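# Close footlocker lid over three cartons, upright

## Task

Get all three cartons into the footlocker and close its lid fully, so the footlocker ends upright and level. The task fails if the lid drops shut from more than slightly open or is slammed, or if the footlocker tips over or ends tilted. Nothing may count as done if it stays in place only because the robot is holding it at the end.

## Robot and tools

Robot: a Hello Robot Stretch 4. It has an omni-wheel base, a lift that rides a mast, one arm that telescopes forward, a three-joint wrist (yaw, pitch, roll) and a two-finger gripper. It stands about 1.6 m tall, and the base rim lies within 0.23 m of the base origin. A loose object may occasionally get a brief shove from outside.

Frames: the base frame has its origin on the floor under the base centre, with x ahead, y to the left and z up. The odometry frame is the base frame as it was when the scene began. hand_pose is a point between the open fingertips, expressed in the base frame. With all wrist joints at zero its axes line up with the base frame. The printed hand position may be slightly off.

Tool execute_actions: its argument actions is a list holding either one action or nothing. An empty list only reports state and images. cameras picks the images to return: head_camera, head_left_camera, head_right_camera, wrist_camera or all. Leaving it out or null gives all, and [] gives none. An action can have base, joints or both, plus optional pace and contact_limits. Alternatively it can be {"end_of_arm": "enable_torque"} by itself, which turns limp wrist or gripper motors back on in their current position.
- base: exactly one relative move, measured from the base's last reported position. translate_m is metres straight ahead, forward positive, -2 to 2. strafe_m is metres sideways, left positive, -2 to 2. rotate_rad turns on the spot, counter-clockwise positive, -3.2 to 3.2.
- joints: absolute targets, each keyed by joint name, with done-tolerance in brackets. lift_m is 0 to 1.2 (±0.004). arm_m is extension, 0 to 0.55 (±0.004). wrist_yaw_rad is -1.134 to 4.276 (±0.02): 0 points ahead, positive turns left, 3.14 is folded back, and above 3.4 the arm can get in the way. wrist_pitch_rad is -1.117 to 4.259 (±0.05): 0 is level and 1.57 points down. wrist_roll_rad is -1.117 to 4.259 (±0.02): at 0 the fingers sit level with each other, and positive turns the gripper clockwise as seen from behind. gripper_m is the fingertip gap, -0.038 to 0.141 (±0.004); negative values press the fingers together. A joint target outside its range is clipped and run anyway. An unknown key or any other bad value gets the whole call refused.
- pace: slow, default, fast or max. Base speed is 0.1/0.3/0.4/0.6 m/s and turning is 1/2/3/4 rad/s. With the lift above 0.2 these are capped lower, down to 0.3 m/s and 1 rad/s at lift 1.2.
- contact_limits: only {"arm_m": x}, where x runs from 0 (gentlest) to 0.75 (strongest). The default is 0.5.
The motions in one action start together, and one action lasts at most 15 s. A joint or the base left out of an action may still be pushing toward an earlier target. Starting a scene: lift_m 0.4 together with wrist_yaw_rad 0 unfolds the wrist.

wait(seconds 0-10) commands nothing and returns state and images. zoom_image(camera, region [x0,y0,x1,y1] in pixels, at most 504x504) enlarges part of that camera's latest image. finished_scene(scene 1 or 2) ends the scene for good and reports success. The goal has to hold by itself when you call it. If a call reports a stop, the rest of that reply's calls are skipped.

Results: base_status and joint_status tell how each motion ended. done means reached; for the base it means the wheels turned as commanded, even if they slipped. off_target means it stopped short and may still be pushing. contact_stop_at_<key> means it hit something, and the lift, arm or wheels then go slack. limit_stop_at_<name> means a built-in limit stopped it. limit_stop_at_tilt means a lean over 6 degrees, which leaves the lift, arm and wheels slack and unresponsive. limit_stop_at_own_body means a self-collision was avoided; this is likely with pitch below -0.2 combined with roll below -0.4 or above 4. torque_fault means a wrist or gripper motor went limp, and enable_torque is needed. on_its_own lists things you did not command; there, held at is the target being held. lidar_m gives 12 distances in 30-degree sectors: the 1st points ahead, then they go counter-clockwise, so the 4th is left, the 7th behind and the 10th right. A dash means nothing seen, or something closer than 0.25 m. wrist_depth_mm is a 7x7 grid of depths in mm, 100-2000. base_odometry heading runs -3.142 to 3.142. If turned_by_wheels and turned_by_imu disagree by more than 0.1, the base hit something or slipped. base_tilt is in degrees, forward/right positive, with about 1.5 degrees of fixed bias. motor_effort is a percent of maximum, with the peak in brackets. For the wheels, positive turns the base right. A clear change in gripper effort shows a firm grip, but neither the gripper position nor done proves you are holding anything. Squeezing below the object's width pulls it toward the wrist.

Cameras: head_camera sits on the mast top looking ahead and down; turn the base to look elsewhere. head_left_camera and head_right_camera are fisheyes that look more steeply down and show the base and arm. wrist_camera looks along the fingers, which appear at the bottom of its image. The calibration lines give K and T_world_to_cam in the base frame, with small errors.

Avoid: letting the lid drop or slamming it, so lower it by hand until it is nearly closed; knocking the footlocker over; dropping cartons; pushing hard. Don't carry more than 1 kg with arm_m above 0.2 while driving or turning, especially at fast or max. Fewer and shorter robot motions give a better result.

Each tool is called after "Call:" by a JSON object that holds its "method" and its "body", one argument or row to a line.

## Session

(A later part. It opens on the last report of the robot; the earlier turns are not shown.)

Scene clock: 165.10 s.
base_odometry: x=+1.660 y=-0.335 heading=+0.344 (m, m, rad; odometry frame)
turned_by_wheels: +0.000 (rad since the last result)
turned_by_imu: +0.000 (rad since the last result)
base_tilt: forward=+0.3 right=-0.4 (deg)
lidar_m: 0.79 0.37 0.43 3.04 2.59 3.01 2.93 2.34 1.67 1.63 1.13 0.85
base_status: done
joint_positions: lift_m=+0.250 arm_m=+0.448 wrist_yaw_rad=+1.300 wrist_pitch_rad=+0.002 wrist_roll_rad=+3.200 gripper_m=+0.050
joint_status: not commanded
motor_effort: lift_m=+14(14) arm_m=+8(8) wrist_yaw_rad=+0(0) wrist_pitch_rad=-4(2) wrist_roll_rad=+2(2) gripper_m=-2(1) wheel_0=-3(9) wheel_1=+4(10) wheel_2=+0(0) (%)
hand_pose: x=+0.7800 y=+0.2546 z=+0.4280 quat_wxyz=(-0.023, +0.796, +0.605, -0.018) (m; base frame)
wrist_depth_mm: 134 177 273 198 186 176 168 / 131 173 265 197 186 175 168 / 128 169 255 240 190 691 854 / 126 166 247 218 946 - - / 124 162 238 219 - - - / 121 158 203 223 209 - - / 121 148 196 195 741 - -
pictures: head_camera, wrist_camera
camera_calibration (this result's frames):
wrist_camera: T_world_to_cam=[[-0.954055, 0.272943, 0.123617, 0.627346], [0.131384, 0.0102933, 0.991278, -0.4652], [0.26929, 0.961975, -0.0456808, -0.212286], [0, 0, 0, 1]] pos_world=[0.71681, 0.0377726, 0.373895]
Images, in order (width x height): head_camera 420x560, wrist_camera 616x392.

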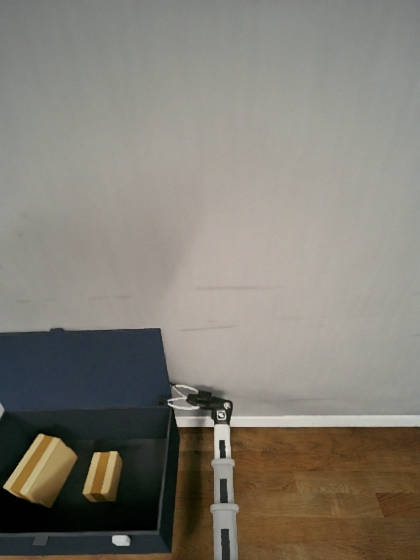

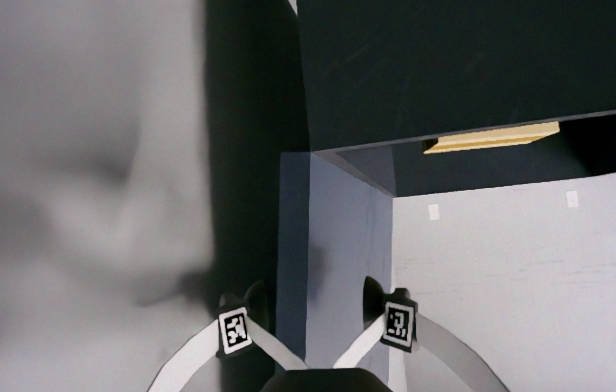

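Call:
{"method": "execute_actions", "body": {
  "actions": [
    {"joints":{"lift_m":0.52},"pace":"slow"}
  ],
  "cameras": ["head_camera","wrist_camera"]
}}

Scene clock: 175.83 s.
base_odometry: x=+1.660 y=-0.335 heading=+0.344 (m, m, rad; odometry frame)
turned_by_wheels: +0.000 (rad since the last result)
turned_by_imu: +0.000 (rad since the last result)
base_tilt: forward=+0.2 right=-0.4 (deg)
lidar_m: 0.78 0.39 0.42 3.07 2.52 3.03 2.92 2.32 1.71 1.63 1.15 0.80
base_status: not commanded
joint_positions: lift_m=+0.520 arm_m=+0.448 wrist_yaw_rad=+1.299 wrist_pitch_rad=+0.003 wrist_roll_rad=+3.200 gripper_m=+0.050
joint_status: all done
motor_effort: lift_m=+23(23) arm_m=+6(7) wrist_yaw_rad=+4(6) wrist_pitch_rad=-8(14) wrist_roll_rad=+0(2) gripper_m=-4(3) wheel_0=-3(4) wheel_1=+4(4) wheel_2=+0(0) (%)
hand_pose: x=+0.7804 y=+0.2544 z=+0.6970 quat_wxyz=(-0.022, +0.796, +0.604, -0.019) (m; base frame)
wrist_depth_mm: 134 177 253 263 960 904 891 / 130 173 246 255 960 - - / 128 169 236 247 - - - / 125 165 230 240 - - - / 123 161 237 234 - - - / 121 157 202 227 209 - - / 120 147 196 197 1182 - -
pictures: head_camera, wrist_camera
camera_calibration (this result's frames):
wrist_camera: T_world_to_cam=[[-0.953621, 0.274317, 0.123922, 0.593664], [0.132096, 0.0114533, 0.991171, -0.732618], [0.270476, 0.961571, -0.0471582, -0.199711], [0, 0, 0, 1]] pos_world=[0.716923, 0.0375751, 0.643164]
Images, in order (width x height): head_camera 420x560, wrist_camera 616x392.

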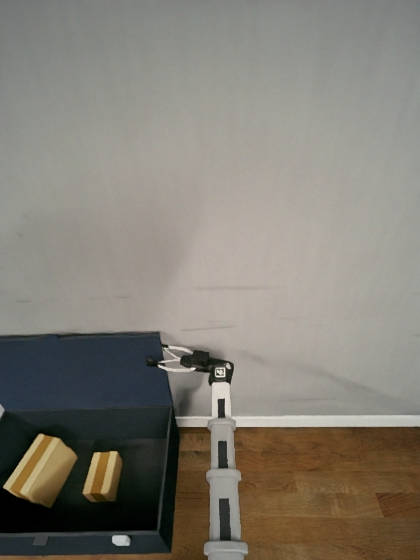

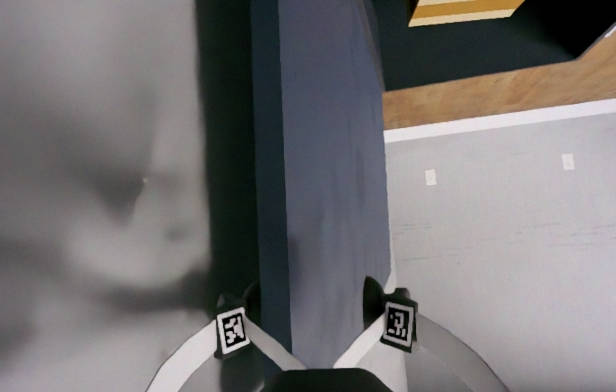

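Call:
{"method": "execute_actions", "body": {
  "actions": [
    {"joints":{"gripper_m":0.022}}
  ],
  "cameras": []
}}

Call:
{"method": "execute_actions", "body": {
  "actions": [
    {"base":{"strafe_m":-0.03},"joints":{"wrist_yaw_rad":1.57,"wrist_roll_rad":2.95},"pace":"slow"}
  ],
  "cameras": ["head_camera","wrist_camera"]
}}

Scene clock: 183.60 s.
base_odometry: x=+1.660 y=-0.335 heading=+0.344 (m, m, rad; odometry frame)
turned_by_wheels: +0.000 (rad since the last result)
turned_by_imu: +0.000 (rad since the last result)
base_tilt: forward=+0.2 right=-0.4 (deg)
lidar_m: 0.79 0.39 0.41 3.04 2.50 3.02 2.91 2.33 1.72 1.62 1.09 0.82
base_status: not commanded
joint_positions: lift_m=+0.520 arm_m=+0.448 wrist_yaw_rad=+1.299 wrist_pitch_rad=+0.003 wrist_roll_rad=+3.200 gripper_m=+0.022
joint_status: all done
motor_effort: lift_m=+22(23) arm_m=+7(7) wrist_yaw_rad=+2(3) wrist_pitch_rad=-7(10) wrist_roll_rad=+1(2) gripper_m=-3(3) wheel_0=-3(3) wheel_1=+4(4) wheel_2=+0(0) (%)
hand_pose: x=+0.7803 y=+0.2545 z=+0.6970 quat_wxyz=(-0.022, +0.796, +0.605, -0.019) (m; base frame)
wrist_depth_mm: 134 177 273 230 946 917 866 / 130 173 264 220 960 - - / 128 169 255 232 - - - / 126 165 247 219 - - - / 124 161 238 230 917 - - / 121 158 206 198 402 - - / 120 148 188 163 349 - -
pictures: none
No camera images: the call's "cameras" was empty. Leave "cameras" out to get every camera's image.

Scene clock: 184.90 s.
base_odometry: x=+1.670 y=-0.363 heading=+0.344 (m, m, rad; odometry frame)
turned_by_wheels: +0.000 (rad since the last result)
turned_by_imu: +0.000 (rad since the last result)
base_tilt: forward=+0.3 right=-0.4 (deg)
lidar_m: 0.76 0.40 0.44 3.09 2.55 3.01 2.93 2.29 1.68 1.59 1.15 0.81
base_status: done
joint_positions: lift_m=+0.520 arm_m=+0.448 wrist_yaw_rad=+1.571 wrist_pitch_rad=+0.003 wrist_roll_rad=+2.950 gripper_m=+0.022
joint_status: all done
motor_effort: lift_m=+22(22) arm_m=+7(7) wrist_yaw_rad=-2(9) wrist_pitch_rad=-7(7) wrist_roll_rad=-1(7) gripper_m=-5(6) wheel_0=+6(7) wheel_1=-5(8) wheel_2=+0(3) (%)
hand_pose: x=+0.7061 y=+0.2885 z=+0.6971 quat_wxyz=(+0.069, +0.704, +0.704, +0.067) (m; base frame)
wrist_depth_mm: 158 223 413 842 778 854 668 / 161 235 449 1008 1025 960 1366 / 167 248 500 1618 - - - / 173 259 549 1537 - - - / 180 274 621 - - - - / 186 291 521 204 211 - - / 196 287 183 187 - - -
pictures: head_camera, wrist_camera
camera_calibration (this result's frames):
wrist_camera: T_world_to_cam=[[-0.992121, 0.00732985, -0.125072, 0.791243], [-0.124606, 0.0461829, 0.991131, -0.552019], [0.013041, 0.998906, -0.0449057, -0.0429436], [0, 0, 0, 1]] pos_world=[0.716784, 0.0625908, 0.644156]
Images, in order (width x height): head_camera 420x560, wrist_camera 616x392.

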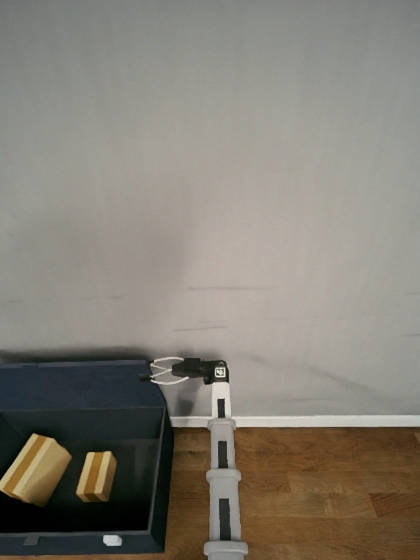

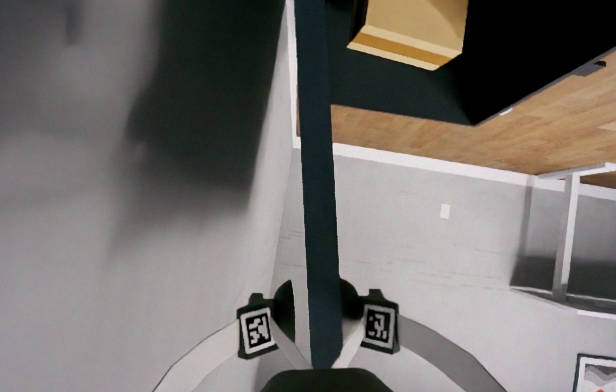

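Works well. Continue the arc.

Call:
{"method": "execute_actions", "body": {
  "actions": [
    {"joints":{"arm_m":0.341,"lift_m":0.479,"wrist_roll_rad":2.6},"pace":"slow"}
  ],
  "cameras": ["wrist_camera"]
}}

Call:
{"method": "execute_actions", "body": {
  "actions": [
    {"joints":{"arm_m":0.245,"lift_m":0.398,"wrist_roll_rad":2.25},"pace":"slow"}
  ],
  "cameras": ["head_camera","wrist_camera"]
}}

Scene clock: 190.33 s.
base_odometry: x=+1.670 y=-0.363 heading=+0.344 (m, m, rad; odometry frame)
turned_by_wheels: +0.000 (rad since the last result)
turned_by_imu: +0.000 (rad since the last result)
base_tilt: forward=+0.3 right=-0.5 (deg)
lidar_m: 0.79 0.40 0.42 3.07 2.53 3.02 2.92 2.26 1.67 1.60 1.14 0.82
base_status: not commanded
joint_positions: lift_m=+0.479 arm_m=+0.342 wrist_yaw_rad=+1.572 wrist_pitch_rad=+0.005 wrist_roll_rad=+2.600 gripper_m=+0.022
joint_status: all done
motor_effort: lift_m=+15(21) arm_m=-6(7) wrist_yaw_rad=-5(5) wrist_pitch_rad=-13(14) wrist_roll_rad=+0(5) gripper_m=-5(5) wheel_0=+6(6) wheel_1=-5(5) wheel_2=+0(0) (%)
hand_pose: x=+0.6002 y=+0.2886 z=+0.6560 quat_wxyz=(+0.191, +0.681, +0.682, +0.187) (m; base frame)
wrist_depth_mm: 252 330 496 699 750 778 759 / 274 373 609 931 831 931 723 / 304 433 768 1255 991 976 634 / 342 512 1042 - - - 1618 / 392 621 1618 504 - - - / 452 778 1808 195 208 - - / 539 1008 182 186 - - -
pictures: wrist_camera
camera_calibration (this result's frames):
wrist_camera: T_world_to_cam=[[-0.889045, 0.00449824, -0.457798, 0.838245], [-0.457099, 0.0474097, 0.888152, -0.25774], [0.0256992, 0.998865, -0.0400932, -0.0542319], [0, 0, 0, 1]] pos_world=[0.628819, 0.0626191, 0.610485]
Images, in order (width x height): wrist_camera 616x392.

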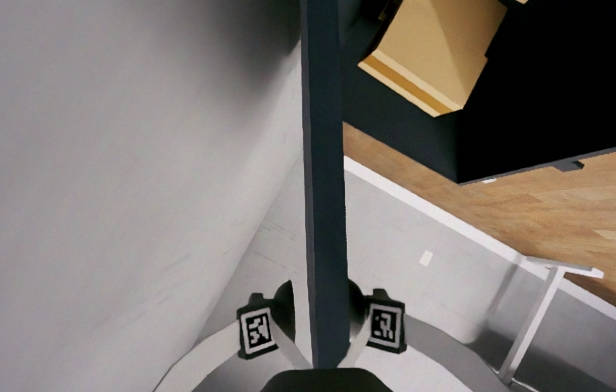

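Scene clock: 192.57 s.
base_odometry: x=+1.670 y=-0.363 heading=+0.344 (m, m, rad; odometry frame)
turned_by_wheels: +0.000 (rad since the last result)
turned_by_imu: +0.000 (rad since the last result)
base_tilt: forward=+0.1 right=-0.3 (deg)
lidar_m: 0.77 0.39 0.43 3.10 2.57 3.01 2.91 2.30 1.69 1.56 1.13 0.83
base_status: not commanded
joint_positions: lift_m=+0.398 arm_m=+0.246 wrist_yaw_rad=+1.571 wrist_pitch_rad=+0.008 wrist_roll_rad=+2.250 gripper_m=+0.022
joint_status: all done
motor_effort: lift_m=+17(16) arm_m=-6(7) wrist_yaw_rad=-1(16) wrist_pitch_rad=-22(23) wrist_roll_rad=+1(1) gripper_m=-7(8) wheel_0=+6(6) wheel_1=-4(5) wheel_2=+0(0) (%)
hand_pose: x=+0.5046 y=+0.2885 z=+0.5739 quat_wxyz=(+0.308, +0.637, +0.639, +0.302) (m; base frame)
wrist_depth_mm: 364 439 580 654 820 580 492 / 418 535 759 904 750 768 691 / 504 683 1078 991 1008 917 732 / 621 917 1808 366 1008 831 549 / 842 1464 - 544 - 1618 1060 / 1229 - - 204 204 - 1537 / - - 182 186 - - -
pictures: head_camera, wrist_camera
camera_calibration (this result's frames):
wrist_camera: T_world_to_cam=[[-0.678012, 0.0016206, -0.735049, 0.769116], [-0.734108, 0.0491441, 0.677252, 0.0317773], [0.0372209, 0.99879, -0.0321306, -0.065322], [0, 0, 0, 1]] pos_world=[0.547229, 0.0624349, 0.541718]
Images, in order (width x height): head_camera 420x560, wrist_camera 616x392.

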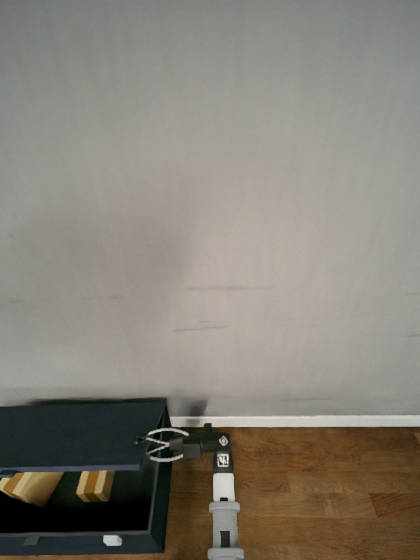

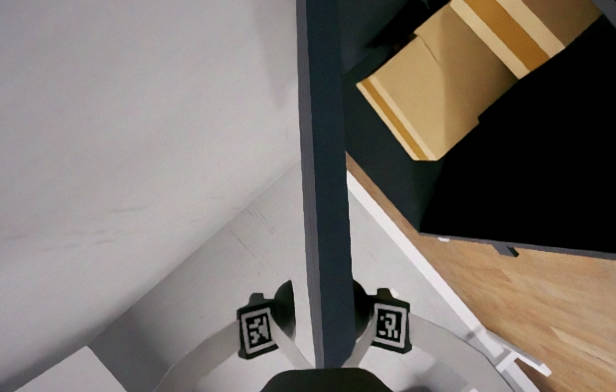

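Call:
{"method": "execute_actions", "body": {
  "actions": [
    {"joints":{"arm_m":0.165,"lift_m":0.30,"wrist_roll_rad":1.92},"pace":"slow"}
  ],
  "cameras": ["wrist_camera"]
}}

Call:
{"method": "execute_actions", "body": {
  "actions": [
    {"base":{"strafe_m":-0.015},"joints":{"arm_m":0.14,"lift_m":0.235,"wrist_roll_rad":1.72},"pace":"slow"}
  ],
  "cameras": ["head_camera","wrist_camera"]
}}

Scene clock: 199.10 s.
base_odometry: x=+1.670 y=-0.363 heading=+0.344 (m, m, rad; odometry frame)
turned_by_wheels: +0.000 (rad since the last result)
turned_by_imu: +0.000 (rad since the last result)
base_tilt: forward=+0.2 right=-0.4 (deg)
lidar_m: 0.78 0.38 0.45 3.09 2.53 3.02 2.92 2.31 1.65 1.59 1.14 0.82
base_status: not commanded
joint_positions: lift_m=+0.300 arm_m=+0.166 wrist_yaw_rad=+1.568 wrist_pitch_rad=+0.010 wrist_roll_rad=+1.920 gripper_m=+0.022
joint_status: all done
on_its_own: wrist_pitch_rad is at rest, and its effort (-27) is outside its rest range (-23 to +23)
motor_effort: lift_m=+17(18) arm_m=-7(7) wrist_yaw_rad=+6(18) wrist_pitch_rad=-27(26) wrist_roll_rad=+1(3) gripper_m=-8(8) wheel_0=+5(6) wheel_1=-4(4) wheel_2=+0(0) (%)
hand_pose: x=+0.4255 y=+0.2882 z=+0.4756 quat_wxyz=(+0.409, +0.578, +0.580, +0.402) (m; base frame)
wrist_depth_mm: 521 585 699 389 768 198 198 / 640 759 946 621 741 549 196 / 866 1078 1499 1008 759 768 195 / 1308 1863 - 324 991 891 193 / - - - 525 960 574 407 / - - - 206 206 392 319 / - - 182 186 - 314 272
pictures: wrist_camera
camera_calibration (this result's frames):
wrist_camera: T_world_to_cam=[[-0.403096, 0.000128974, -0.915158, 0.612288], [-0.914024, 0.0496914, 0.402604, 0.247316], [0.0455274, 0.998765, -0.0199126, -0.0746408], [0, 0, 0, 1]] pos_world=[0.476262, 0.0621801, 0.459284]
Images, in order (width x height): wrist_camera 616x392.

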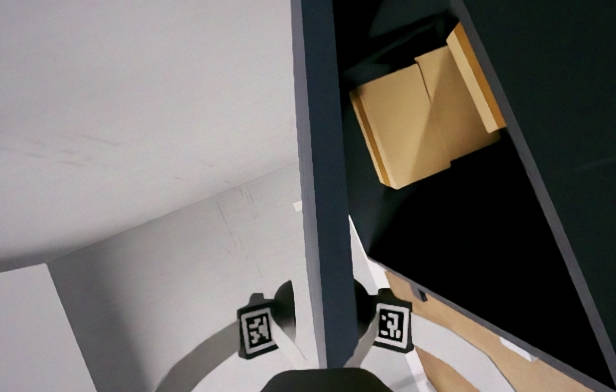

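Scene clock: 200.53 s.
base_odometry: x=+1.675 y=-0.377 heading=+0.345 (m, m, rad; odometry frame)
turned_by_wheels: +0.000 (rad since the last result)
turned_by_imu: +0.000 (rad since the last result)
base_tilt: forward=+0.1 right=-0.5 (deg)
lidar_m: 0.79 0.40 0.42 3.10 2.57 3.02 2.92 2.27 1.66 1.58 1.15 0.81
base_status: done
joint_positions: lift_m=+0.235 arm_m=+0.141 wrist_yaw_rad=+1.568 wrist_pitch_rad=+0.009 wrist_roll_rad=+1.720 gripper_m=+0.022
joint_status: all done
on_its_own: wrist_pitch_rad is at rest, and its effort (-26) is outside its rest range (-23 to +23)
motor_effort: lift_m=+17(17) arm_m=-7(8) wrist_yaw_rad=+6(5) wrist_pitch_rad=-26(27) wrist_roll_rad=+0(1) gripper_m=-7(7) wheel_0=+6(9) wheel_1=-6(9) wheel_2=+0(1) (%)
hand_pose: x=+0.4005 y=+0.2882 z=+0.4108 quat_wxyz=(+0.464, +0.535, +0.537, +0.458) (m; base frame)
wrist_depth_mm: 661 707 759 549 210 211 212 / 866 946 1078 891 216 209 210 / 1281 1537 1808 1008 750 207 208 / - - - 1008 788 206 207 / - - - 508 854 204 205 / - - - 206 206 202 203 / - - 183 200 286 201 203
pictures: head_camera, wrist_camera
camera_calibration (this result's frames):
wrist_camera: T_world_to_cam=[[-0.213434, -0.000349636, -0.976957, 0.492491], [-0.975842, 0.0478502, 0.213173, 0.353637], [0.0466731, 0.998854, -0.0105541, -0.0791286], [0, 0, 0, 1]] pos_world=[0.453901, 0.0622885, 0.404921]
Images, in order (width x height): head_camera 420x560, wrist_camera 616x392.

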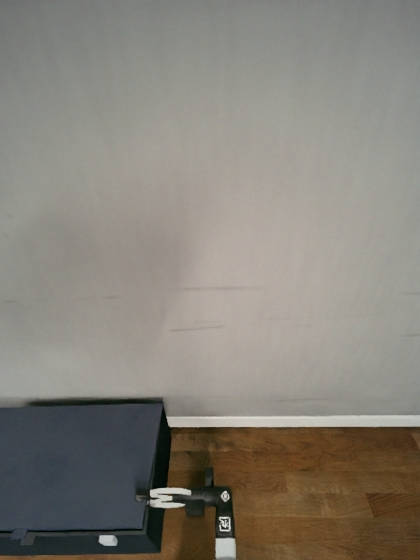

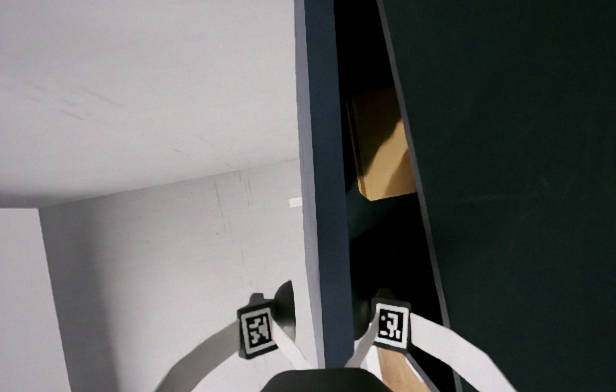

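Call:
{"method": "execute_actions", "body": {
  "actions": [
    {"base":{"strafe_m":-0.008},"joints":{"lift_m":0.219,"wrist_roll_rad":1.66},"pace":"slow"}
  ],
  "cameras": ["wrist_camera"]
}}

Scene clock: 206.10 s.
base_odometry: x=+1.678 y=-0.384 heading=+0.345 (m, m, rad; odometry frame)
turned_by_wheels: +0.000 (rad since the last result)
turned_by_imu: +0.000 (rad since the last result)
base_tilt: forward=+0.2 right=-0.4 (deg)
lidar_m: 0.77 0.40 0.44 3.10 2.59 3.01 2.93 2.26 1.64 1.56 1.15 0.84
base_status: done
joint_positions: lift_m=+0.219 arm_m=+0.141 wrist_yaw_rad=+1.572 wrist_pitch_rad=+0.009 wrist_roll_rad=+1.660 gripper_m=+0.022
joint_status: all done
on_its_own: wrist_pitch_rad is at rest, and its effort (-24) is outside its rest range (-23 to +23)
motor_effort: lift_m=+17(18) arm_m=-7(7) wrist_yaw_rad=-5(5) wrist_pitch_rad=-24(26) wrist_roll_rad=+0(0) gripper_m=-7(7) wheel_0=+5(10) wheel_1=-3(8) wheel_2=+0(2) (%)
hand_pose: x=+0.3992 y=+0.2886 z=+0.3948 quat_wxyz=(+0.479, +0.519, +0.524, +0.475) (m; base frame)
wrist_depth_mm: 707 750 798 654 216 216 217 / 960 1025 1138 976 214 216 216 / 1537 1708 1921 1025 214 213 214 / - - - 1025 213 213 213 / - - - 496 715 211 212 / - - - 208 208 210 210 / - - 182 206 206 208 208
pictures: wrist_camera
camera_calibration (this result's frames):
wrist_camera: T_world_to_cam=[[-0.154882, -0.00115996, -0.987932, 0.457782], [-0.987, 0.0436321, 0.154685, 0.384583], [0.0429261, 0.999047, -0.00790272, -0.0791763], [0, 0, 0, 1]] pos_world=[0.453884, 0.0628517, 0.392142]
Images, in order (width x height): wrist_camera 616x392.

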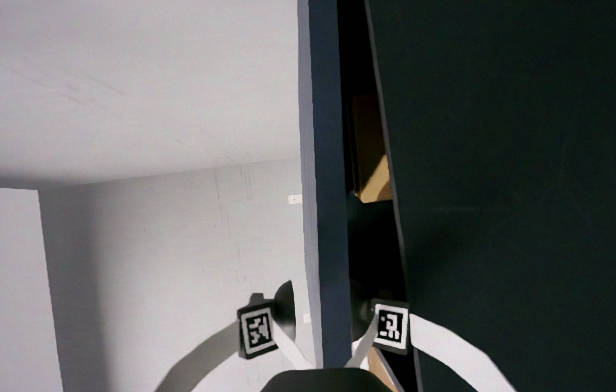

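Call:
{"method": "execute_actions", "body": {
  "actions": [
    {"base":{"strafe_m":-0.012},"joints":{"lift_m":0.21},"pace":"slow"}
  ],
  "cameras": ["wrist_camera"]
}}

Scene clock: 209.23 s.
base_odometry: x=+1.682 y=-0.395 heading=+0.345 (m, m, rad; odometry frame)
turned_by_wheels: +0.000 (rad since the last result)
turned_by_imu: +0.000 (rad since the last result)
base_tilt: forward=+0.1 right=-0.4 (deg)
lidar_m: 0.79 0.42 0.45 3.13 2.62 3.04 2.90 2.24 1.64 1.55 1.15 0.83
base_status: done
joint_positions: lift_m=+0.210 arm_m=+0.141 wrist_yaw_rad=+1.571 wrist_pitch_rad=+0.008 wrist_roll_rad=+1.660 gripper_m=+0.022
joint_status: all done
motor_effort: lift_m=+17(16) arm_m=-7(6) wrist_yaw_rad=-4(5) wrist_pitch_rad=-21(25) wrist_roll_rad=+1(1) gripper_m=-9(9) wheel_0=+6(12) wheel_1=-5(7) wheel_2=+0(2) (%)
hand_pose: x=+0.3994 y=+0.2885 z=+0.3861 quat_wxyz=(+0.479, +0.520, +0.524, +0.475) (m; base frame)
wrist_depth_mm: 707 741 788 609 229 229 229 / 976 1060 1138 820 226 228 229 / 1537 1756 - 878 224 226 227 / - - - 1025 224 224 225 / - - - 1025 222 223 224 / - - - 220 211 221 223 / - - 182 219 219 219 221
pictures: wrist_camera
camera_calibration (this result's frames):
wrist_camera: T_world_to_cam=[[-0.154645, -0.0000350148, -0.98797, 0.44887], [-0.987019, 0.0438838, 0.154495, 0.386047], [0.0433505, 0.999037, -0.00682098, -0.0797994], [0, 0, 0, 1]] pos_world=[0.45391, 0.062797, 0.383284]
Images, in order (width x height): wrist_camera 616x392.

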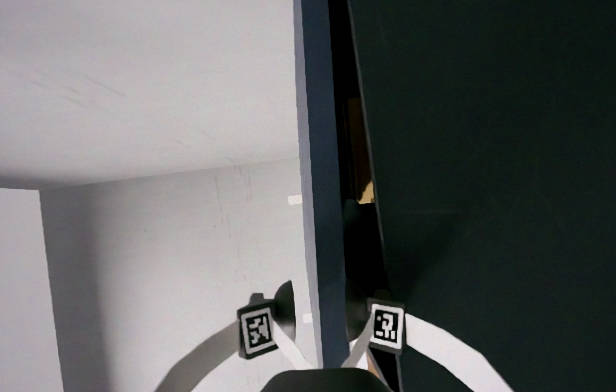

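Call:
{"method": "execute_actions", "body": {
  "actions": [
    {"base":{"strafe_m":-0.01},"joints":{"lift_m":0.202},"pace":"slow"}
  ],
  "cameras": ["wrist_camera"]
}}

Scene clock: 211.70 s.
base_odometry: x=+1.685 y=-0.404 heading=+0.345 (m, m, rad; odometry frame)
turned_by_wheels: +0.000 (rad since the last result)
turned_by_imu: +0.000 (rad since the last result)
base_tilt: forward=+0.3 right=-0.4 (deg)
lidar_m: 0.78 0.43 0.42 3.14 2.58 3.04 2.93 2.22 1.61 1.56 1.15 0.83
base_status: done
joint_positions: lift_m=+0.202 arm_m=+0.141 wrist_yaw_rad=+1.570 wrist_pitch_rad=+0.010 wrist_roll_rad=+1.660 gripper_m=+0.022
joint_status: all done
on_its_own: wrist_pitch_rad is at rest, and its effort (-27) is outside its rest range (-23 to +23)
motor_effort: lift_m=+18(18) arm_m=-7(7) wrist_yaw_rad=+0(4) wrist_pitch_rad=-27(33) wrist_roll_rad=+2(1) gripper_m=-6(8) wheel_0=+5(9) wheel_1=-5(8) wheel_2=+0(0) (%)
hand_pose: x=+0.3997 y=+0.2884 z=+0.3775 quat_wxyz=(+0.480, +0.520, +0.524, +0.475) (m; base frame)
wrist_depth_mm: 699 732 778 246 239 241 241 / 946 1042 1138 452 238 239 239 / 1499 1708 1983 768 236 237 237 / - - - 904 234 236 236 / - - - 878 232 235 235 / - - - 231 208 231 233 / - - 183 228 229 229 231
pictures: wrist_camera
camera_calibration (this result's frames):
wrist_camera: T_world_to_cam=[[-0.154349, -0.00169023, -0.988015, 0.440753], [-0.98701, 0.0453893, 0.154114, 0.387444], [0.0445848, 0.998968, -0.00867406, -0.0795352], [0, 0, 0, 1]] pos_world=[0.453987, 0.0626123, 0.37507]
Images, in order (width x height): wrist_camera 616x392.

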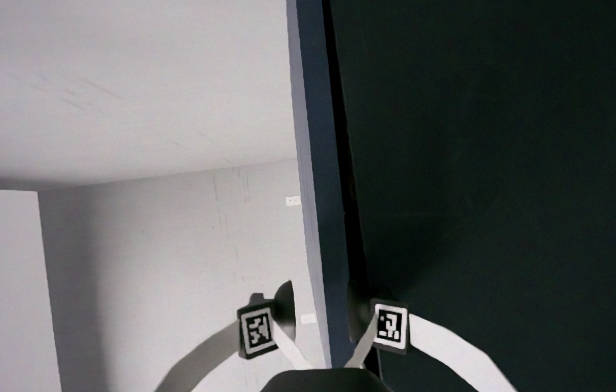

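Call:
{"method": "execute_actions", "body": {
  "actions": [
    {"base":{"strafe_m":-0.05},"joints":{"lift_m":0.196},"pace":"slow"}
  ],
  "cameras": ["wrist_camera","head_left_camera"]
}}

Scene clock: 214.90 s.
base_odometry: x=+1.702 y=-0.451 heading=+0.345 (m, m, rad; odometry frame)
turned_by_wheels: +0.000 (rad since the last result)
turned_by_imu: +0.000 (rad since the last result)
base_tilt: forward=+0.3 right=-0.5 (deg)
lidar_m: 0.77 0.47 0.46 3.18 2.63 2.98 2.94 2.16 1.58 1.48 1.12 0.82
base_status: done
joint_positions: lift_m=+0.196 arm_m=+0.141 wrist_yaw_rad=+1.570 wrist_pitch_rad=+0.002 wrist_roll_rad=+1.660 gripper_m=+0.022
joint_status: all done
motor_effort: lift_m=+16(17) arm_m=-7(6) wrist_yaw_rad=+0(0) wrist_pitch_rad=-5(25) wrist_roll_rad=+0(0) gripper_m=-3(8) wheel_0=+4(6) wheel_1=-6(9) wheel_2=+0(1) (%)
hand_pose: x=+0.3997 y=+0.2884 z=+0.3737 quat_wxyz=(+0.478, +0.521, +0.522, +0.476) (m; base frame)
wrist_depth_mm: 699 732 788 291 290 291 293 / 960 1025 1118 315 290 290 290 / 1499 1708 1921 469 286 286 286 / - - - 904 286 287 286 / - - - - 282 282 283 / - - - 368 279 281 279 / - - 183 178 277 279 281
pictures: head_left_camera, wrist_camera
camera_calibration (this result's frames):
wrist_camera: T_world_to_cam=[[-0.154345, 0.00549082, -0.988002, 0.434901], [-0.987004, 0.0444156, 0.154436, 0.388229], [0.0447307, 0.998998, -0.00143588, -0.0823415], [0, 0, 0, 1]] pos_world=[0.453992, 0.0626276, 0.369608]
Images, in order (width x height): head_left_camera 420x672, wrist_camera 616x392.

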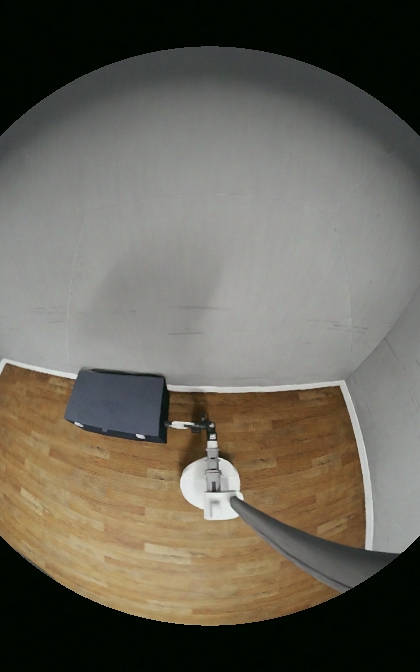

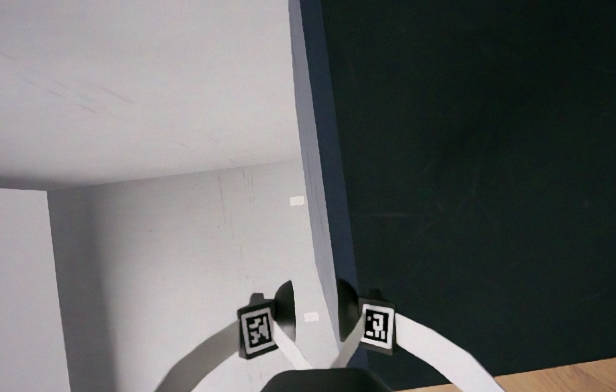

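The lid is closed.

Call:
{"method": "finished_scene", "body": {
  "scene": 1
}}

The scene is finished: the task was done.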